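## Task

Take the blue 2x2 brick and put it into the green bin, without disturbing any other brick; releasing is allowed as soon as some part of the brick is inside the bin. Then open the gripper and move it away.

## Robot and tools

Robot: one arm with six revolute joints and a two-finger gripper, mounted on a base that may sit slightly tilted on the table. Everything is commanded in joint space; there is no Cartesian command.

Frame: the scene frame has its origin on the table surface straight under the arm base, +z upward, and +y to the left when facing along +x. Reported gripper position is in metres, orientation as a quaternion in w,x,y,z order, velocities in m/s and rad/s. The printed hand position may be somewhat wrong, more so when the arm is stretched out. The gripper fingers extend along the gripper's own +x axis and close along its y axis; the reported position is the point between the pads, roughly 3 to 4 cm short of the fingertips.

Tool execute_actions, argument actions: a list holding at most one item, or empty. An empty list (LOOK) only reports the current state. A motion item is {"rows": [...], "steps": n} with n from 1 to 15 (default 15); each control step is 1/30 s. Each row is exactly 7 numbers, one list for the single arm: waist, shoulder, elbow, wrist pitch, wrist yaw, wrist roll, then opening. The six joint values are absolute target angles in radians, in the same form as the Joint positions line; they are not offsets. One row is used per step and the final row repeats if the rows run out. Stated joint ranges: waist -3.054 to 3.054, shoulder 0.000 to 3.142, elbow 0.000 to 2.356, wrist pitch -1.571 to 1.571, wrist yaw -1.571 to 1.571, wrist roll -3.142 to 3.142. A target more than 0.010 rad beyond a range end, and further out than the joint currently is, gets the whole call refused and nothing is sent. True ends may differ by up to 0.010 rad; asking past a true end clips the command there, and the result may print "joint sent to its limit" (possibly referring to an earlier, still-running move). Missing that line does not prove there is room left. The opening is an absolute value from -1 to 1: +1 fully open, about -0.80 where empty fingers touch, lower values change nothing further. A full close needs at least about 0.5 s. A wait item is {"steps": n}, n up to 300, and returns once that many steps have passed since the previous result (thinking time is included). Optional pictures (boolean) toggles camera images, which are included by default from cam_head_left (672x504) and cam_head_right (672x504).

Tool zoom_image: camera (cam_head_left, cam_head_right or cam_wrist) and region [x0, y0, x1, y1] in image pixels from the top-left corner, no larger than 504 by 504; it gives a magnified view of that camera's latest image.

Tool finished_scene: scene (1 or 2). The goal must hold and remain stable at that moment. Answering without any tool call stops everything.

Motion limits: each step, the command to a joint may lead its measured angle by at most 0.211 rad (waist, shoulder, elbow), 0.213 (wrist pitch), 0.267 (wrist yaw) or 0.228 (wrist roll). If the targets would place the gripper over 70 mm from where it now is, all are pulled back toward the measured angles. So large moves take several calls. Friction can leave joints short of the target, especially at long reach, and tiny changes may not move at all; read Joint positions after each move. Between calls the arm keeps heading for the last row sent until it has nearly stopped or a step is HELD; after that only a fresh action moves it on, though fingers in motion finish moving.

Result lines: Joint positions and Joint velocities list the six joints in order, then the finger-pad gap in metres (0.088 open). grip_measured is the actual opening on the command scale. To hold something, keep commanding an opening well under grip_measured; a bigger gap squeezes harder. Readings may be biased by up to about 1 mm consistently. Pads push up to roughly 34 N each; a fast close can hit harder and may even bounce open. HELD marks steps where your row was not (fully) sent. "joint command not followed" means the clearance check altered or blocked targets; mounting blocks and posts count as part of the arm.

Faults and care: if contact torque reaches a joint's load limit (waist 16.8, shoulder 20.8, elbow 20.8, wrist pitch 5.49, wrist yaw 5.47, wrist roll 5.13 N m, carried weight included) the arm halts 10 s and drops the rest of the call. Holding loads warms motors: MOTOR HOT from 50 °C; at 95 °C an OVER-TEMPERATURE FAULT holds the arm, and if it has not cooled within 30 to 60 s power cuts and the arm and gripper go limp. Avoid drops, slips, slamming, hard impacts or strong pushes, and never let anything leave the table. Loose objects may occasionally be nudged by outside disturbances. Work quickly and smoothly with modest effort.

Each tool is called after "Request:" by a JSON object that holds its "method" and its "body", one argument or row to a line.

## Session

Request:
{"method": "execute_actions", "body": {
  "actions": []
}}

Scene clock: 0.00 s of 4185.00 s.
end_effector_position=(-0.1768, -0.4101, +0.1853) grip_measured=+0.851 end_effector_quat_wxyz=(+0.310, +0.100, +0.937, +0.128) end_effector_velocity=(+0.000, +0.002, -0.000) end_effector_angular_velocity=(+0.010, -0.009, -0.001)
Joint positions: [-1.706  1.667  1.656 -1.165  0.702 -1.818  0.081]
Joint velocities: [-0.002 -0.002 -0.002 -0.007 -0.007 -0.007  0.   ]
Heat: hottest waist 26 °C (+0.0 °C/min).

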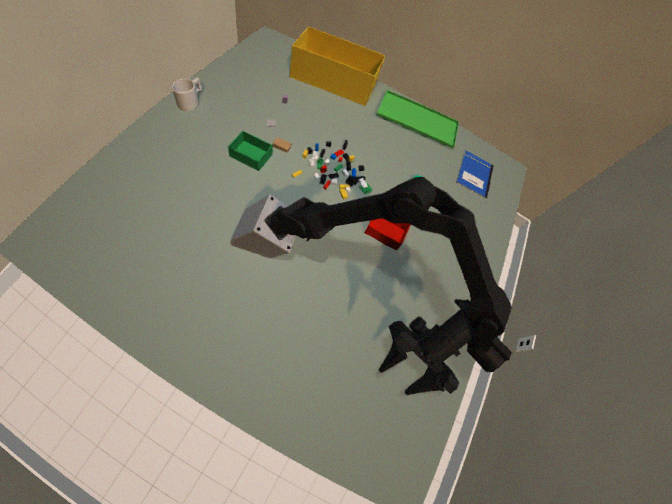

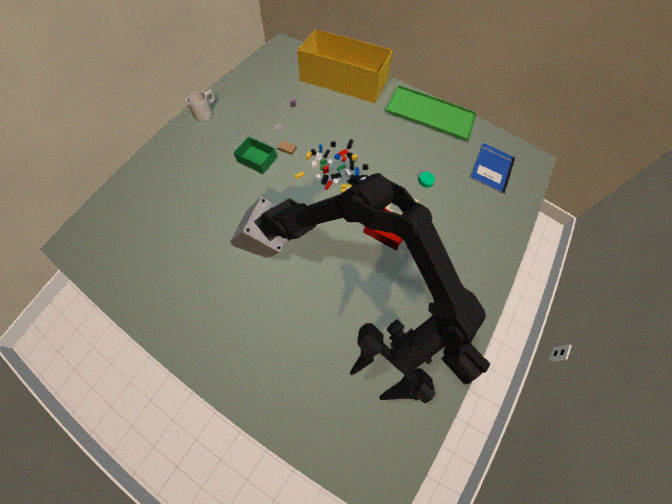

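Request:
{"method": "zoom_image", "body": {
  "camera": "cam_head_left",
  "region": [285, 130, 385, 205]
}}

Request:
{"method": "zoom_image", "body": {
  "camera": "cam_head_right",
  "region": [285, 130, 385, 205]
}}

Region (285, 130, 385, 205) of cam_head_left's 672x504 image, scaled by 5.040, with more detail than that image has; it fills the top 378 rows of this view, and the rest is white.

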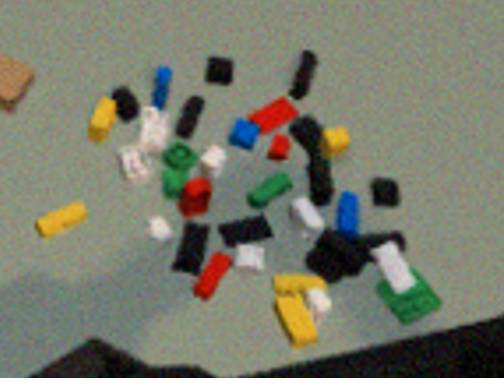

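Region (285, 130, 385, 205) of cam_head_right's 672x504 image, scaled by 5.040, with more detail than that image has; it fills the top 378 rows of this view, and the rest is white.

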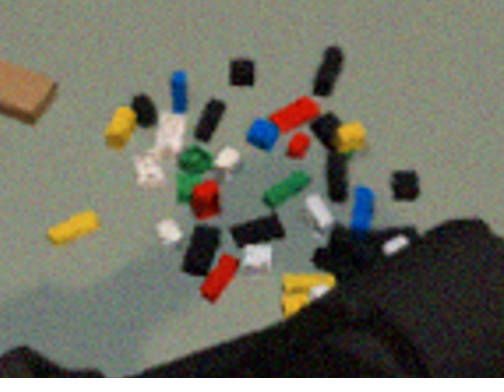

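Request:
{"method": "execute_actions", "body": {
  "actions": [
    {"rows":[[0.4,1.8,1.45,-0.9,0.566,-0.1,-0.2]],"steps":15}
  ],
  "pictures": false
}}

Request:
{"method": "execute_actions", "body": {
  "actions": [
    {"steps":32}
  ],
  "pictures": false
}}

Request:
{"method": "execute_actions", "body": {
  "actions": [
    {"rows":[[0.4,1.85,1.42,-0.87,0.566,-0.1,-0.2],[0.4,1.9,1.39,-0.84,0.566,-0.1,-0.2],[0.4,1.95,1.36,-0.81,0.566,-0.1,-0.2],[0.4,2.0,1.33,-0.78,0.566,-0.1,-0.2],[0.4,2.04,1.31,-0.76,0.566,-0.1,-0.2],[0.4,2.08,1.29,-0.73,0.566,-0.1,-0.2],[0.4,2.11,1.27,-0.715,0.566,-0.1,-0.2],[0.4,2.135,1.258,-0.704,0.566,-0.1,-0.2]],"steps":15}
  ],
  "pictures": false
}}

Request:
{"method": "execute_actions", "body": {
  "actions": [
    {"steps":12}
  ]
}}

Request:
{"method": "zoom_image", "body": {
  "camera": "cam_head_left",
  "region": [300, 125, 380, 185]
}}

Request:
{"method": "zoom_image", "body": {
  "camera": "cam_head_right",
  "region": [300, 125, 380, 185]
}}

Scene clock: 19.47 s of 4185.00 s.
end_effector_position=(+0.0307, -0.4211, +0.0352) grip_measured=-0.197 end_effector_quat_wxyz=(+0.450, +0.041, +0.891, -0.040) end_effector_velocity=(+0.504, +0.032, -0.042) end_effector_angular_velocity=(-0.828, -0.724, -0.211)
Joint positions: [-1.124  1.787  1.463 -0.924  0.619 -1.093  0.029]
Joint velocities: [ 1.233 -0.051 -0.012  0.081 -0.11   1.516 -0.001]
Heat: hottest shoulder 29 °C (+9.2 °C/min).
Steps of this call (steps 1 to 569: nothing new was sent; steps 570 to 584: all 15 steps of this action). Readings (joint positions):
570: [-1.698 1.671 1.639 -1.139 0.698 -1.789]
571: [-1.677 1.673 1.621 -1.103 0.681 -1.754]
573: [-1.617 1.695 1.581 -1.039 0.647 -1.678]
577: [-1.460 1.758 1.504 -0.958 0.602 -1.493]
584: the state above

Scene clock: 20.53 s of 4185.00 s.
end_effector_position=(+0.4184, -0.0561, +0.1985) grip_measured=-0.200 end_effector_quat_wxyz=(+0.799, -0.046, +0.597, +0.062) end_effector_velocity=(+0.000, +0.204, +0.125) end_effector_angular_velocity=(+0.083, -0.311, +0.494)
Joint positions: [ 0.395  1.79   1.462 -0.9    0.562 -0.105  0.029]
Joint velocities: [ 0.593 -0.002 -0.007  0.007 -0.007  0.007 -0.   ]
Heat: hottest shoulder 29 °C (+8.8 °C/min).
Steps of this call (steps 1 to 32: the robot went on to your last target). Readings (joint positions):
1: [-1.083 1.785 1.463 -0.928 0.632 -1.042]
2: [-1.046 1.782 1.463 -0.931 0.640 -0.989]
4: [-0.973 1.778 1.463 -0.933 0.646 -0.884]
8: [-0.826 1.774 1.463 -0.925 0.638 -0.675]
32: the state above

Scene clock: 21.03 s of 4185.00 s.
end_effector_position=(+0.3616, +0.0302, +0.0523) grip_measured=-0.200 end_effector_quat_wxyz=(+0.689, -0.126, +0.702, +0.126) end_effector_velocity=(+0.032, +0.006, -0.001) end_effector_angular_velocity=(+0.027, -0.138, -0.070)
Joint positions: [ 0.406  2.138  1.253 -0.712  0.565 -0.103  0.029]
Joint velocities: [-0.002 -0.002 -0.002  0.168  0.007 -0.022 -0.   ]
Heat: hottest shoulder 29 °C (+8.6 °C/min).
Steps of this call (steps 1 to 15: all 15 steps of this action). Readings (joint positions):
1: [0.409 1.798 1.457 -0.892 0.563 -0.104]
2: [0.413 1.811 1.448 -0.873 0.563 -0.103]
4: [0.410 1.860 1.423 -0.831 0.565 -0.103]
8: [0.406 2.012 1.338 -0.760 0.565 -0.103]
15: the state above

Scene clock: 21.43 s of 4185.00 s.
end_effector_position=(+0.3649, +0.0300, +0.0538) grip_measured=-0.200 end_effector_quat_wxyz=(+0.694, -0.123, +0.699, +0.124) end_effector_velocity=(+0.001, +0.002, +0.001) end_effector_angular_velocity=(+0.023, -0.003, -0.016)
Joint positions: [ 0.406  2.136  1.257 -0.706  0.565 -0.103  0.029]
Joint velocities: [-0.002 -0.007 -0.002  0.007 -0.022  0.007 -0.   ]
Heat: hottest shoulder 29 °C (+8.4 °C/min).
Steps of this call (steps 1 to 12: the robot went on to your last target). Readings (joint positions):
1: [0.406 2.138 1.254 -0.708 0.565 -0.103]
2: [0.406 2.136 1.256 -0.706 0.565 -0.103]
4: [0.406 2.136 1.257 -0.706 0.565 -0.103]
8: [0.406 2.136 1.257 -0.706 0.565 -0.103]
12: the state above

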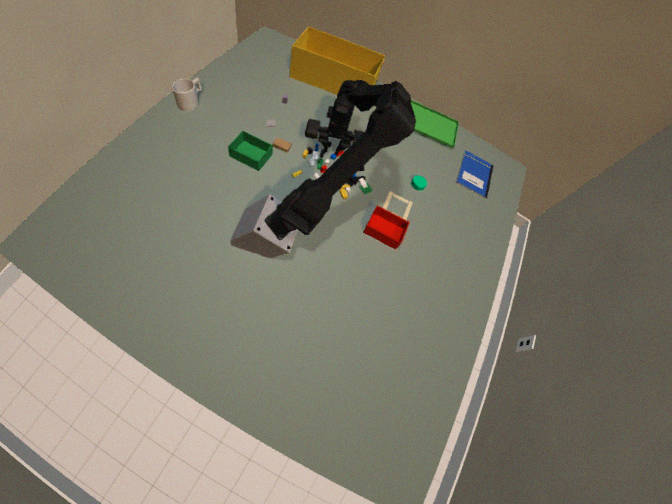

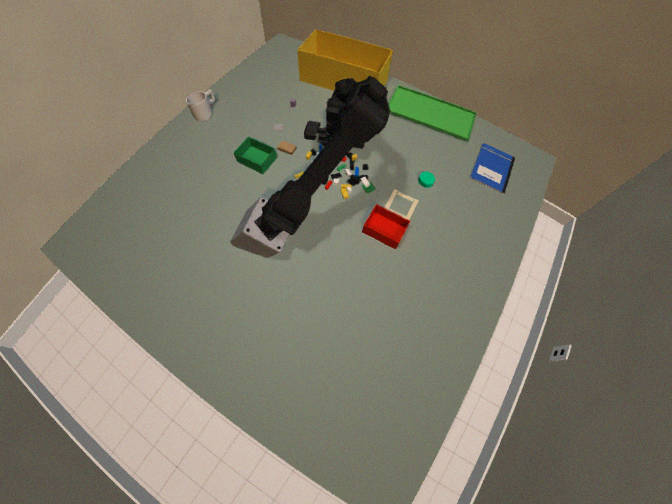

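Region (300, 125, 380, 185) of cam_head_left's 672x504 image, scaled by 6.300, with more detail than that image has; it fills the top 378 rows of this view, and the rest is white.

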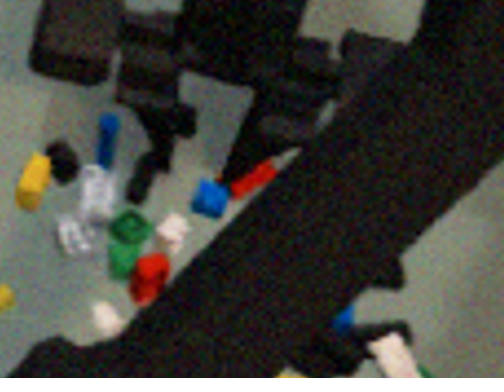

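Region (300, 125, 380, 185) of cam_head_right's 672x504 image, scaled by 6.300, with more detail than that image has; it fills the top 378 rows of this view, and the rest is white.

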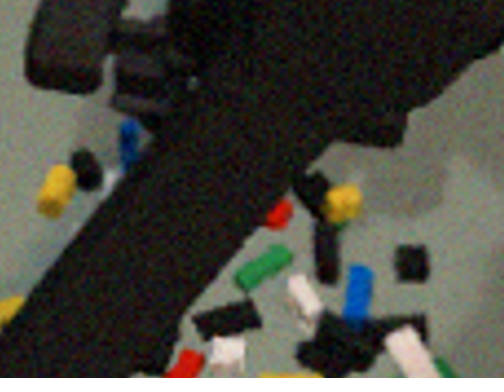

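Request:
{"method": "execute_actions", "body": {
  "actions": [
    {"rows":[[0.395,2.128,1.258,-0.706,0.565,-0.12,-0.2],[0.387,2.122,1.258,-0.706,0.565,-0.12,-0.2],[0.379,2.118,1.258,-0.706,0.565,-0.12,-0.2]],"steps":12}
  ],
  "pictures": false
}}

Request:
{"method": "execute_actions", "body": {
  "actions": [
    {"rows":[[0.375,2.13,1.25,-0.695,0.565,-0.12,-0.2],[0.372,2.135,1.247,-0.687,0.565,-0.12,-0.2],[0.369,2.139,1.244,-0.68,0.565,-0.12,-0.2],[0.367,2.143,1.241,-0.674,0.565,-0.12,-0.2]],"steps":15}
  ]
}}

Request:
{"method": "zoom_image", "body": {
  "camera": "cam_head_left",
  "region": [300, 125, 380, 185]
}}

Scene clock: 26.97 s of 4185.00 s.
end_effector_position=(+0.3664, +0.0213, +0.0525) grip_measured=-0.200 end_effector_quat_wxyz=(+0.693, -0.119, +0.700, +0.120) end_effector_velocity=(-0.004, -0.000, -0.001) end_effector_angular_velocity=(+0.005, +0.013, -0.003)
Joint positions: [ 0.383  2.125  1.257 -0.706  0.565 -0.117  0.029]
Joint velocities: [-0.002 -0.002 -0.007 -0.007 -0.007  0.007  0.   ]
Heat: hottest shoulder 29 °C (+6.7 °C/min).
Steps of this call (steps 1 to 15: the robot went on to your last target; steps 16 to 154: nothing new was sent; steps 155 to 166: all 12 steps of this action). Readings (joint positions):
155: [0.405 2.136 1.257 -0.706 0.565 -0.104]
156: [0.404 2.135 1.257 -0.706 0.566 -0.108]
158: [0.396 2.132 1.257 -0.706 0.566 -0.113]
162: [0.383 2.126 1.257 -0.706 0.566 -0.116]
166: the state above

Scene clock: 27.47 s of 4185.00 s.
end_effector_position=(+0.3680, +0.0203, +0.0472) grip_measured=-0.200 end_effector_quat_wxyz=(+0.697, -0.113, +0.699, +0.114) end_effector_velocity=(-0.001, +0.000, -0.001) end_effector_angular_velocity=(+0.007, +0.001, +0.019)
Joint positions: [ 0.372  2.131  1.249 -0.677  0.565 -0.117  0.029]
Joint velocities: [-0.002 -0.002 -0.007  0.007 -0.007 -0.022 -0.   ]
Heat: hottest shoulder 29 °C (+6.6 °C/min).
Steps of this call (steps 1 to 15: all 15 steps of this action). Readings (joint positions):
1: [0.383 2.125 1.257 -0.706 0.565 -0.117]
2: [0.382 2.125 1.257 -0.701 0.565 -0.117]
4: [0.379 2.126 1.255 -0.688 0.566 -0.117]
8: [0.373 2.129 1.252 -0.679 0.566 -0.117]
15: the state above

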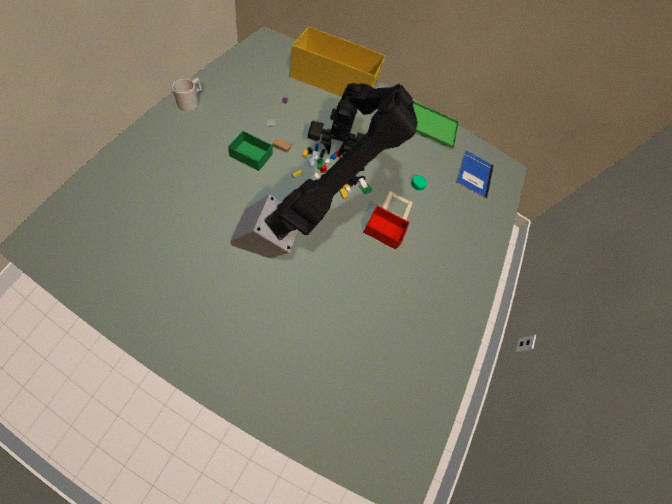

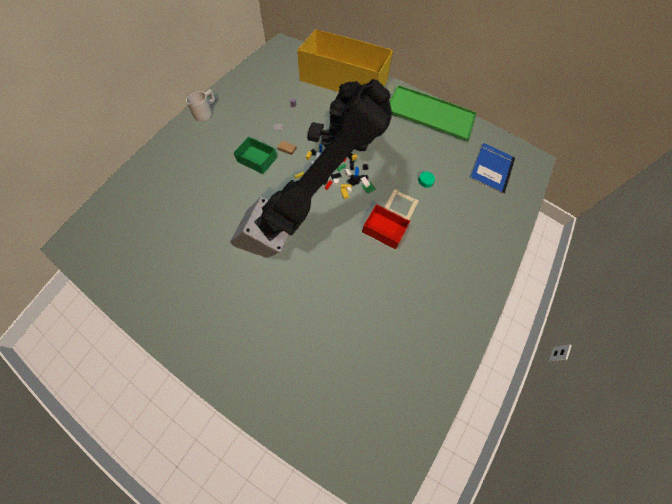

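Region (300, 125, 380, 185) of cam_head_left's 672x504 image, scaled by 6.300, with more detail than that image has; it fills the top 378 rows of this view, and the rest is white.

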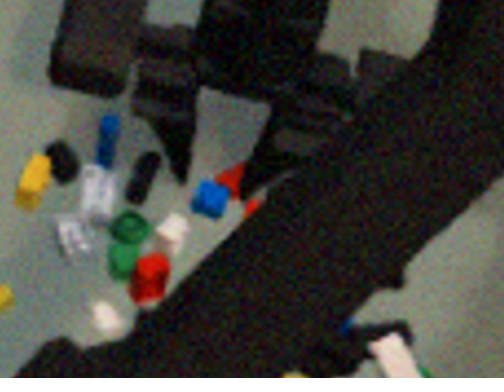

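Request:
{"method": "execute_actions", "body": {
  "actions": [
    {"rows":[[0.372,2.122,1.236,-0.672,0.565,-0.12,-0.2],[0.372,2.118,1.228,-0.668,0.565,-0.12,-0.2],[0.372,2.114,1.22,-0.665,0.565,-0.12,-0.2]],"steps":12}
  ],
  "pictures": false
}}

Request:
{"method": "execute_actions", "body": {
  "actions": [
    {"rows":[[0.365,2.13,1.218,-0.655,0.565,-0.12,-0.2],[0.362,2.137,1.216,-0.648,0.565,-0.12,-0.2],[0.359,2.142,1.214,-0.64,0.565,-0.12,-0.2],[0.357,2.147,1.212,-0.634,0.565,-0.12,-0.2]],"steps":15}
  ]
}}

Request:
{"method": "zoom_image", "body": {
  "camera": "cam_head_left",
  "region": [300, 125, 380, 185]
}}

Scene clock: 34.30 s of 4185.00 s.
end_effector_position=(+0.3638, +0.0199, +0.0465) grip_measured=-0.200 end_effector_quat_wxyz=(+0.696, -0.114, +0.700, +0.115) end_effector_velocity=(-0.001, -0.002, +0.003) end_effector_angular_velocity=(+0.007, +0.001, +0.004)
Joint positions: [ 0.372  2.122  1.229 -0.668  0.565 -0.117  0.029]
Joint velocities: [-0.002 -0.012 -0.002 -0.007 -0.007 -0.007 -0.   ]
Heat: hottest shoulder 29 °C (+5.2 °C/min).
Steps of this call (steps 1 to 15: the robot went on to your last target; steps 16 to 193: nothing new was sent; steps 194 to 205: all 12 steps of this action). Readings (joint positions):
194: [0.372 2.132 1.248 -0.675 0.565 -0.117]
195: [0.372 2.131 1.246 -0.673 0.565 -0.117]
197: [0.372 2.127 1.237 -0.670 0.565 -0.117]
201: [0.372 2.124 1.229 -0.669 0.565 -0.117]
205: the state above

Scene clock: 34.80 s of 4185.00 s.
end_effector_position=(+0.3638, +0.0205, +0.0391) grip_measured=-0.200 end_effector_quat_wxyz=(+0.697, -0.110, +0.700, +0.110) end_effector_velocity=(-0.003, +0.003, -0.002) end_effector_angular_velocity=(+0.019, +0.016, -0.003)
Joint positions: [ 0.362  2.136  1.22  -0.637  0.565 -0.117  0.029]
Joint velocities: [-0.002  0.002 -0.002 -0.007 -0.022  0.007 -0.   ]
Heat: hottest shoulder 29 °C (+5.2 °C/min).
Steps of this call (steps 1 to 15: all 15 steps of this action). Readings (joint positions):
1: [0.372 2.122 1.228 -0.665 0.565 -0.117]
2: [0.372 2.122 1.227 -0.660 0.565 -0.117]
4: [0.369 2.125 1.225 -0.649 0.565 -0.117]
8: [0.363 2.133 1.222 -0.640 0.566 -0.117]
15: the state above

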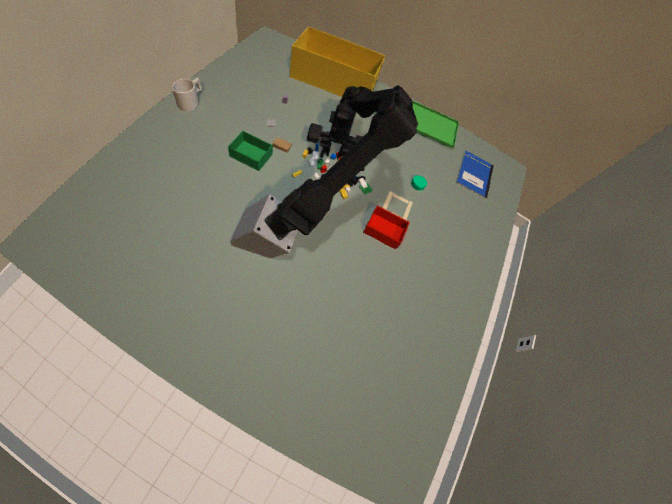

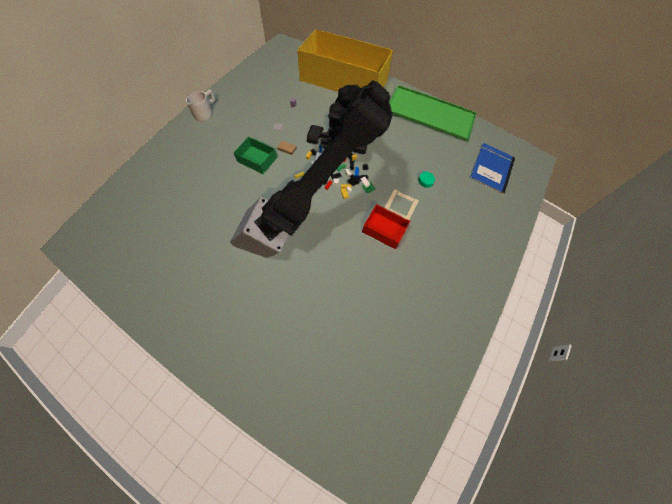

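Region (300, 125, 380, 185) of cam_head_left's 672x504 image, scaled by 6.300, with more detail than that image has; it fills the top 378 rows of this view, and the rest is white.

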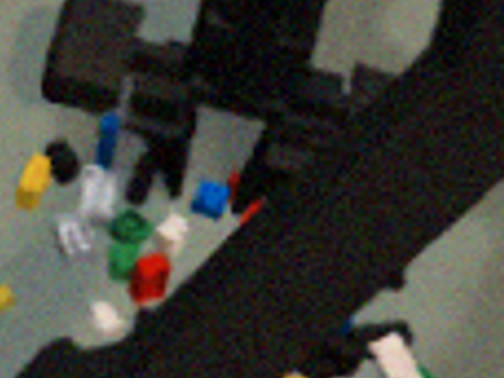

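Request:
{"method": "execute_actions", "body": {
  "actions": [
    {"rows":[[0.357,2.147,1.212,-0.634,0.565,-0.12,-0.27],[0.357,2.147,1.212,-0.634,0.565,-0.12,-0.34],[0.357,2.147,1.212,-0.634,0.565,-0.12,-0.4],[0.357,2.147,1.212,-0.634,0.565,-0.12,-0.44],[0.357,2.147,1.212,-0.634,0.565,-0.12,-0.48],[0.357,2.147,1.212,-0.634,0.565,-0.12,-0.52],[0.357,2.147,1.212,-0.634,0.565,-0.12,-0.56],[0.357,2.147,1.212,-0.634,0.565,-0.12,-0.62]],"steps":15}
  ],
  "pictures": false
}}

Request:
{"method": "execute_actions", "body": {
  "actions": [
    {"rows":[[0.375,2.12,1.23,-0.665,0.565,-0.12,-0.62],[0.385,2.105,1.238,-0.69,0.565,-0.12,-0.62],[0.395,2.09,1.246,-0.72,0.565,-0.12,-0.62],[0.41,2.075,1.254,-0.75,0.565,-0.12,-0.62],[0.42,2.06,1.262,-0.78,0.565,-0.12,-0.62],[0.435,2.04,1.27,-0.82,0.565,-0.12,-0.62],[0.45,2.02,1.28,-0.857,0.565,-0.12,-0.62]],"steps":13}
  ],
  "pictures": false
}}

Request:
{"method": "execute_actions", "body": {
  "actions": [
    {"rows":[[0.51,2.04,1.29,-0.865,0.55,-0.12,-0.62],[0.57,2.06,1.30,-0.87,0.54,-0.12,-0.62],[0.63,2.09,1.31,-0.875,0.52,-0.12,-0.62],[0.69,2.12,1.32,-0.88,0.51,-0.12,-0.62],[0.75,2.15,1.33,-0.89,0.5,-0.12,-0.62],[0.81,2.19,1.34,-0.895,0.48,-0.12,-0.62],[0.87,2.23,1.35,-0.9,0.47,-0.12,-0.62],[0.93,2.27,1.36,-0.905,0.45,-0.12,-0.62],[0.99,2.31,1.375,-0.91,0.44,-0.12,-0.62],[1.05,2.35,1.39,-0.92,0.42,-0.12,-0.62],[1.1,2.39,1.4,-0.925,0.41,-0.12,-0.62],[1.15,2.43,1.41,-0.93,0.39,-0.12,-0.62],[1.205,2.484,1.42,-0.938,0.38,-0.12,-0.62]],"steps":15}
  ],
  "pictures": false
}}

Request:
{"method": "execute_actions", "body": {
  "actions": [
    {"steps":20}
  ]
}}

Request:
{"method": "zoom_image", "body": {
  "camera": "cam_head_left",
  "region": [200, 90, 320, 180]
}}

Request:
{"method": "zoom_image", "body": {
  "camera": "cam_head_right",
  "region": [200, 90, 320, 180]
}}

Scene clock: 45.93 s of 4185.00 s.
end_effector_position=(+0.3637, +0.0198, +0.0387) grip_measured=-0.486 end_effector_quat_wxyz=(+0.697, -0.112, +0.700, +0.109) end_effector_velocity=(-0.002, +0.003, +0.001) end_effector_angular_velocity=(+0.021, +0.009, +0.013)
Joint positions: [ 0.362  2.137  1.219 -0.636  0.57  -0.118  0.015]
Joint velocities: [ 0.002 -0.002 -0.002 -0.007 -0.022 -0.007 -0.   ]
Heat: hottest waist 29 °C (+3.9 °C/min).
Steps of this call (steps 1 to 15: the robot went on to your last target; steps 16 to 319: nothing new was sent; steps 320 to 334: all 15 steps of this action). Readings (joint positions):
320: [0.362 2.137 1.219 -0.636 0.567 -0.118]
321: [0.362 2.137 1.219 -0.636 0.568 -0.118]
323: [0.362 2.137 1.219 -0.636 0.571 -0.118]
327: [0.362 2.137 1.219 -0.636 0.571 -0.118]
334: the state above

Scene clock: 46.37 s of 4185.00 s.
end_effector_position=(+0.3623, +0.0192, +0.0997) grip_measured=-0.487 end_effector_quat_wxyz=(+0.698, -0.144, +0.687, +0.143) end_effector_velocity=(-0.023, -0.008, +0.001) end_effector_angular_velocity=(-0.023, +0.100, +0.070)
Joint positions: [ 0.453  2.021  1.28  -0.846  0.569 -0.118  0.015]
Joint velocities: [-0.002 -0.007 -0.002 -0.125 -0.007 -0.007 -0.   ]
Heat: hottest waist 29 °C (+3.9 °C/min).
Steps of this call (steps 1 to 13: all 13 steps of this action). Readings (joint positions):
1: [0.362 2.136 1.220 -0.639 0.570 -0.118]
2: [0.365 2.133 1.222 -0.654 0.570 -0.118]
4: [0.378 2.118 1.228 -0.699 0.569 -0.118]
8: [0.428 2.057 1.258 -0.807 0.569 -0.118]
13: the state above

Scene clock: 46.87 s of 4185.00 s.
end_effector_position=(+0.2413, +0.2454, +0.1280) grip_measured=-0.486 end_effector_quat_wxyz=(+0.611, -0.361, +0.591, +0.384) end_effector_velocity=(-0.503, +0.362, -0.061) end_effector_angular_velocity=(-0.448, +0.026, +1.706)
Joint positions: [ 1.088  2.396  1.402 -0.919  0.41  -0.118  0.015]
Joint velocities: [ 1.492  1.048  0.208 -0.227 -0.344  0.007  0.004]
Heat: hottest waist 29 °C (+3.8 °C/min).
Steps of this call (steps 1 to 15: all 15 steps of this action). Readings (joint positions):
1: [0.457 2.022 1.280 -0.852 0.568 -0.118]
2: [0.472 2.027 1.283 -0.859 0.565 -0.118]
4: [0.542 2.054 1.298 -0.865 0.546 -0.118]
8: [0.748 2.150 1.336 -0.881 0.497 -0.118]
15: the state above

Scene clock: 47.53 s of 4185.00 s.
end_effector_position=(+0.1994, +0.2701, +0.1214) grip_measured=-0.486 end_effector_quat_wxyz=(+0.576, -0.412, +0.573, +0.412) end_effector_velocity=(-0.002, -0.003, -0.001) end_effector_angular_velocity=(-0.007, +0.013, +0.024)
Joint positions: [ 1.207  2.478  1.414 -0.935  0.382 -0.118  0.015]
Joint velocities: [-0.002 -0.002 -0.007 -0.007 -0.007 -0.022  0.   ]
Heat: hottest waist 29 °C (+3.8 °C/min).
Steps of this call (steps 1 to 20: the robot went on to your last target). Readings (joint positions):
1: [1.135 2.425 1.407 -0.923 0.398 -0.118]
2: [1.173 2.447 1.407 -0.926 0.389 -0.118]
4: [1.217 2.472 1.407 -0.935 0.382 -0.118]
8: [1.215 2.478 1.412 -0.935 0.382 -0.118]
20: the state above

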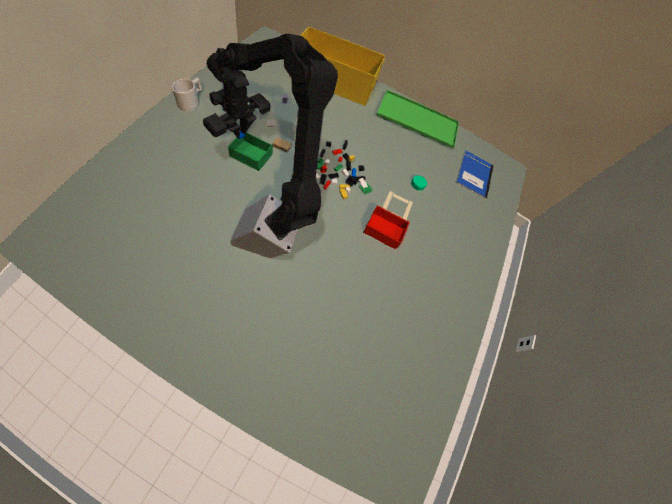

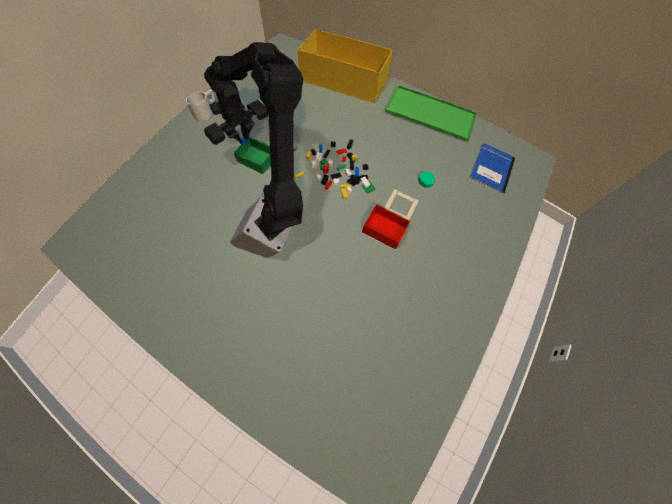

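Region (200, 90, 320, 180) of cam_head_left's 672x504 image, scaled by 4.200, with more detail than that image has; it fills the top 378 rows of this view, and the rest is white.

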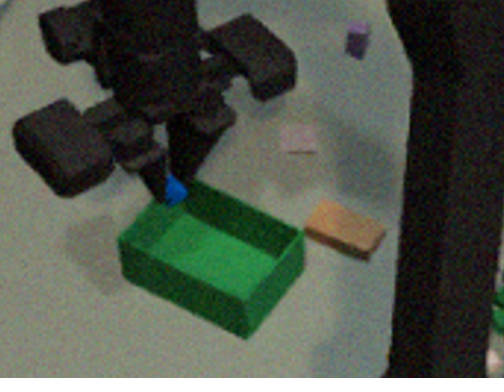

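Region (200, 90, 320, 180) of cam_head_right's 672x504 image, scaled by 4.200, with more detail than that image has; it fills the top 378 rows of this view, and the rest is white.

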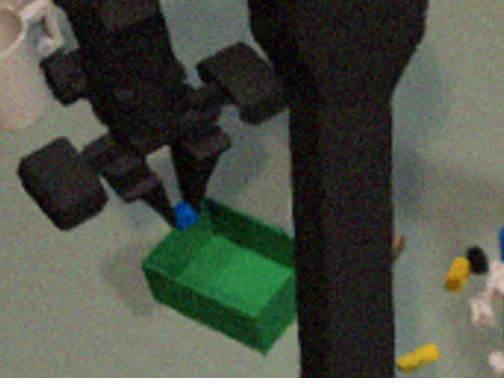

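Request:
{"method": "execute_actions", "body": {
  "actions": [
    {"rows":[[1.2,2.48,1.41,-0.93,0.385,1.0,-0.62]],"steps":15}
  ],
  "pictures": false
}}

Request:
{"method": "execute_actions", "body": {
  "actions": [
    {"rows":[[1.19,2.487,1.392,-0.905,0.388,1.0,-0.62],[1.18,2.492,1.376,-0.88,0.391,1.0,-0.62],[1.172,2.497,1.36,-0.855,0.394,1.0,-0.62],[1.164,2.502,1.344,-0.83,0.397,1.0,-0.62],[1.156,2.507,1.328,-0.805,0.4,1.0,-0.62],[1.148,2.512,1.312,-0.78,0.403,1.0,-0.62],[1.14,2.518,1.296,-0.757,0.406,1.0,-0.62],[1.133,2.524,1.28,-0.735,0.409,1.0,-0.62],[1.126,2.53,1.265,-0.715,0.411,1.0,-0.62],[1.119,2.536,1.25,-0.694,0.413,1.0,-0.62]],"steps":15}
  ],
  "pictures": false
}}

Request:
{"method": "execute_actions", "body": {
  "actions": [
    {"steps":8}
  ]
}}

Request:
{"method": "zoom_image", "body": {
  "camera": "cam_head_left",
  "region": [200, 90, 320, 180]
}}

Scene clock: 56.67 s of 4185.00 s.
end_effector_position=(+0.2000, +0.2705, +0.1213) grip_measured=-0.486 end_effector_quat_wxyz=(+0.705, -0.076, +0.701, +0.079) end_effector_velocity=(+0.001, +0.000, -0.001) end_effector_angular_velocity=(+0.014, +0.013, -1.262)
Joint positions: [ 1.206  2.478  1.415 -0.933  0.382  0.904  0.015]
Joint velocities: [-0.007 -0.002 -0.002  0.007 -0.007  1.253  0.001]
Heat: hottest shoulder 30 °C (+4.2 °C/min).
Steps of this call (steps 1 to 15: the robot went on to your last target; steps 16 to 259: nothing new was sent; steps 260 to 274: all 15 steps of this action). Readings (joint positions):
260: [1.207 2.478 1.415 -0.935 0.382 -0.051]
261: [1.207 2.478 1.415 -0.935 0.382 0.021]
263: [1.206 2.478 1.415 -0.934 0.382 0.161]
267: [1.206 2.478 1.415 -0.933 0.382 0.443]
274: the state above

Scene clock: 57.17 s of 4185.00 s.
end_effector_position=(+0.1986, +0.2549, +0.0615) grip_measured=-0.486 end_effector_quat_wxyz=(+0.704, -0.018, +0.710, +0.017) end_effector_velocity=(-0.005, +0.004, -0.010) end_effector_angular_velocity=(+0.037, -0.014, +0.007)
Joint positions: [ 1.122  2.529  1.257 -0.706  0.408  0.996  0.015]
Joint velocities: [ 0.002  0.002 -0.051  0.095 -0.007 -0.022 -0.   ]
Heat: hottest shoulder 30 °C (+4.2 °C/min).
Steps of this call (steps 1 to 15: all 15 steps of this action). Readings (joint positions):
1: [1.205 2.478 1.412 -0.926 0.382 0.933]
2: [1.202 2.478 1.407 -0.911 0.383 0.953]
4: [1.191 2.479 1.387 -0.874 0.387 0.976]
8: [1.156 2.495 1.328 -0.786 0.399 0.992]
15: the state above

Scene clock: 57.43 s of 4185.00 s.
end_effector_position=(+0.1995, +0.2562, +0.0613) grip_measured=-0.486 end_effector_quat_wxyz=(+0.706, -0.015, +0.708, +0.018) end_effector_velocity=(-0.003, -0.001, -0.001) end_effector_angular_velocity=(-0.006, +0.011, -0.000)
Joint positions: [ 1.122  2.529  1.257 -0.697  0.409  0.997  0.015]
Joint velocities: [ 0.002  0.002 -0.002 -0.007 -0.007  0.007 -0.   ]
Heat: hottest shoulder 30 °C (+4.2 °C/min).
Steps of this call (steps 1 to 8: the robot went on to your last target). Readings (joint positions):
1: [1.122 2.529 1.257 -0.703 0.408 0.997]
2: [1.122 2.529 1.257 -0.699 0.408 0.997]
4: [1.122 2.529 1.257 -0.697 0.409 0.997]
8: the state above

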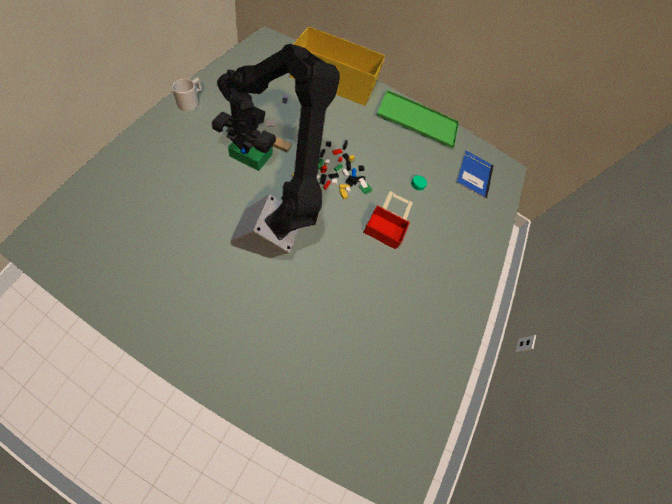

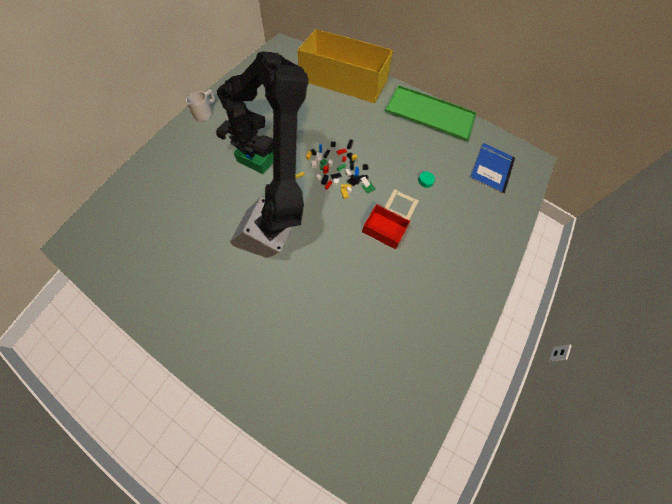

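Region (200, 90, 320, 180) of cam_head_left's 672x504 image, scaled by 4.200, with more detail than that image has; it fills the top 378 rows of this view, and the rest is white.

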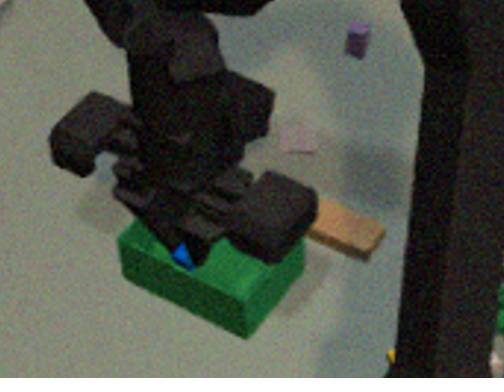

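Request:
{"method": "execute_actions", "body": {
  "actions": [
    {"rows":[[1.119,2.536,1.25,-0.694,0.413,1.0,-0.45],[1.119,2.536,1.25,-0.694,0.413,1.0,-0.35],[1.119,2.536,1.25,-0.694,0.413,1.0,-0.25]],"steps":10}
  ],
  "pictures": false
}}

Request:
{"method": "execute_actions", "body": {
  "actions": [
    {"rows":[[1.135,2.52,1.28,-0.73,0.41,1.0,-0.25],[1.145,2.512,1.3,-0.76,0.405,1.0,-0.25],[1.155,2.505,1.32,-0.79,0.4,1.0,-0.25],[1.165,2.497,1.34,-0.82,0.4,1.0,-0.25],[1.175,2.49,1.36,-0.85,0.395,1.0,-0.25],[1.185,2.48,1.38,-0.88,0.39,1.0,-0.25],[1.195,2.47,1.4,-0.91,0.385,1.0,-0.25],[1.21,2.45,1.43,-0.94,0.38,1.0,-0.25],[1.25,2.42,1.46,-0.97,0.38,1.0,-0.25],[1.3,2.38,1.5,-1.0,0.38,1.0,-0.25],[1.4,2.33,1.54,-1.02,0.38,1.0,-0.25],[1.5,2.3,1.56,-1.04,0.38,1.0,-0.25]],"steps":15}
  ],
  "pictures": false
}}

Request:
{"method": "execute_actions", "body": {
  "actions": [
    {"steps":15}
  ]
}}

Request:
{"method": "zoom_image", "body": {
  "camera": "cam_head_left",
  "region": [200, 90, 320, 180]
}}

Scene clock: 63.23 s of 4185.00 s.
end_effector_position=(+0.1994, +0.2562, +0.0611) grip_measured=-0.262 end_effector_quat_wxyz=(+0.706, -0.015, +0.708, +0.017) end_effector_velocity=(-0.003, -0.001, -0.000) end_effector_angular_velocity=(+0.005, +0.024, +0.008)
Joint positions: [ 1.122  2.53   1.256 -0.696  0.409  0.997  0.026]
Joint velocities: [-0.002 -0.002 -0.002 -0.007 -0.022 -0.007  0.007]
Heat: hottest shoulder 30 °C (+4.1 °C/min).
Steps of this call (steps 1 to 15: the robot went on to your last target; steps 16 to 164: nothing new was sent; steps 165 to 174: all 10 steps of this action). Readings (joint positions):
165: [1.122 2.530 1.256 -0.696 0.409 0.997]
166: [1.122 2.530 1.256 -0.696 0.409 0.997]
168: [1.122 2.530 1.256 -0.696 0.409 0.997]
172: [1.122 2.530 1.256 -0.696 0.409 0.997]
174: the state above

Scene clock: 63.73 s of 4185.00 s.
end_effector_position=(+0.1792, +0.3062, +0.2189) grip_measured=-0.250 end_effector_quat_wxyz=(+0.759, -0.021, +0.635, +0.138) end_effector_velocity=(-0.313, +0.173, +0.536) end_effector_angular_velocity=(+0.868, -0.834, +0.920)
Joint positions: [ 1.394  2.345  1.523 -1.003  0.389  0.997  0.027]
Joint velocities: [ 1.326 -0.628  0.549 -0.432 -0.051 -0.007  0.   ]
Heat: hottest shoulder 30 °C (+4.0 °C/min).
Steps of this call (steps 1 to 15: all 15 steps of this action). Readings (joint positions):
1: [1.122 2.530 1.259 -0.702 0.409 0.997]
2: [1.125 2.530 1.267 -0.720 0.409 0.997]
4: [1.138 2.526 1.291 -0.768 0.408 0.997]
8: [1.179 2.493 1.369 -0.875 0.394 0.997]
15: the state above

Scene clock: 64.23 s of 4185.00 s.
end_effector_position=(+0.1498, +0.3169, +0.2591) grip_measured=-0.250 end_effector_quat_wxyz=(+0.772, -0.025, +0.607, +0.188) end_effector_velocity=(+0.001, -0.003, -0.000) end_effector_angular_velocity=(-0.010, -0.006, +0.004)
Joint positions: [ 1.5    2.297  1.562 -1.037  0.381  0.997  0.027]
Joint velocities: [-0.002 -0.002 -0.002 -0.007  0.007 -0.007  0.   ]
Heat: hottest shoulder 30 °C (+4.1 °C/min).
Steps of this call (steps 1 to 15: the robot went on to your last target). Readings (joint positions):
1: [1.436 2.328 1.538 -1.012 0.387 0.997]
2: [1.471 2.313 1.549 -1.018 0.384 0.997]
4: [1.513 2.298 1.560 -1.027 0.381 0.997]
8: [1.513 2.297 1.562 -1.037 0.381 0.997]
15: the state above

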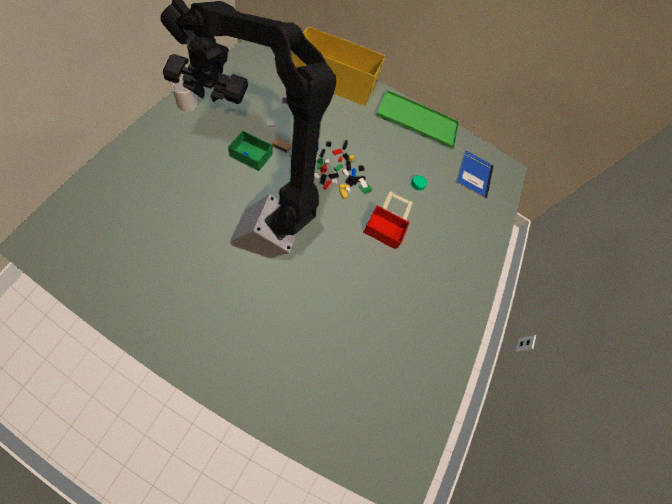

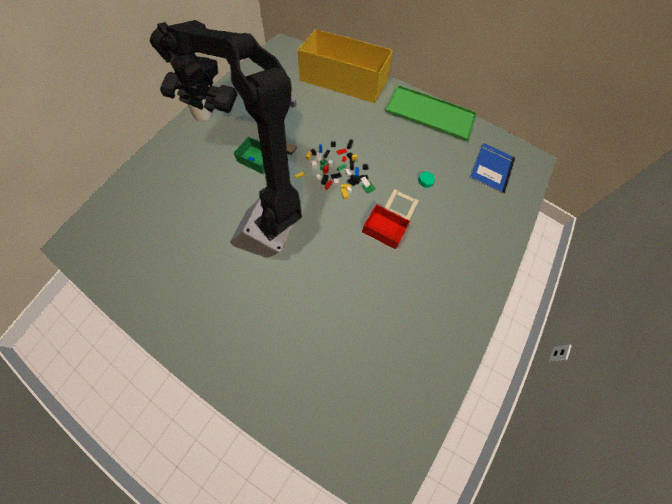

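Region (200, 90, 320, 180) of cam_head_left's 672x504 image, scaled by 4.200, with more detail than that image has; it fills the top 378 rows of this view, and the rest is white.

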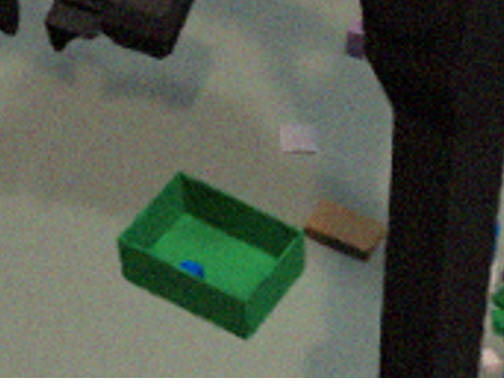

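Request:
{"method": "finished_scene", "body": {
  "scene": 2
}}

The scene is finished: the task was done.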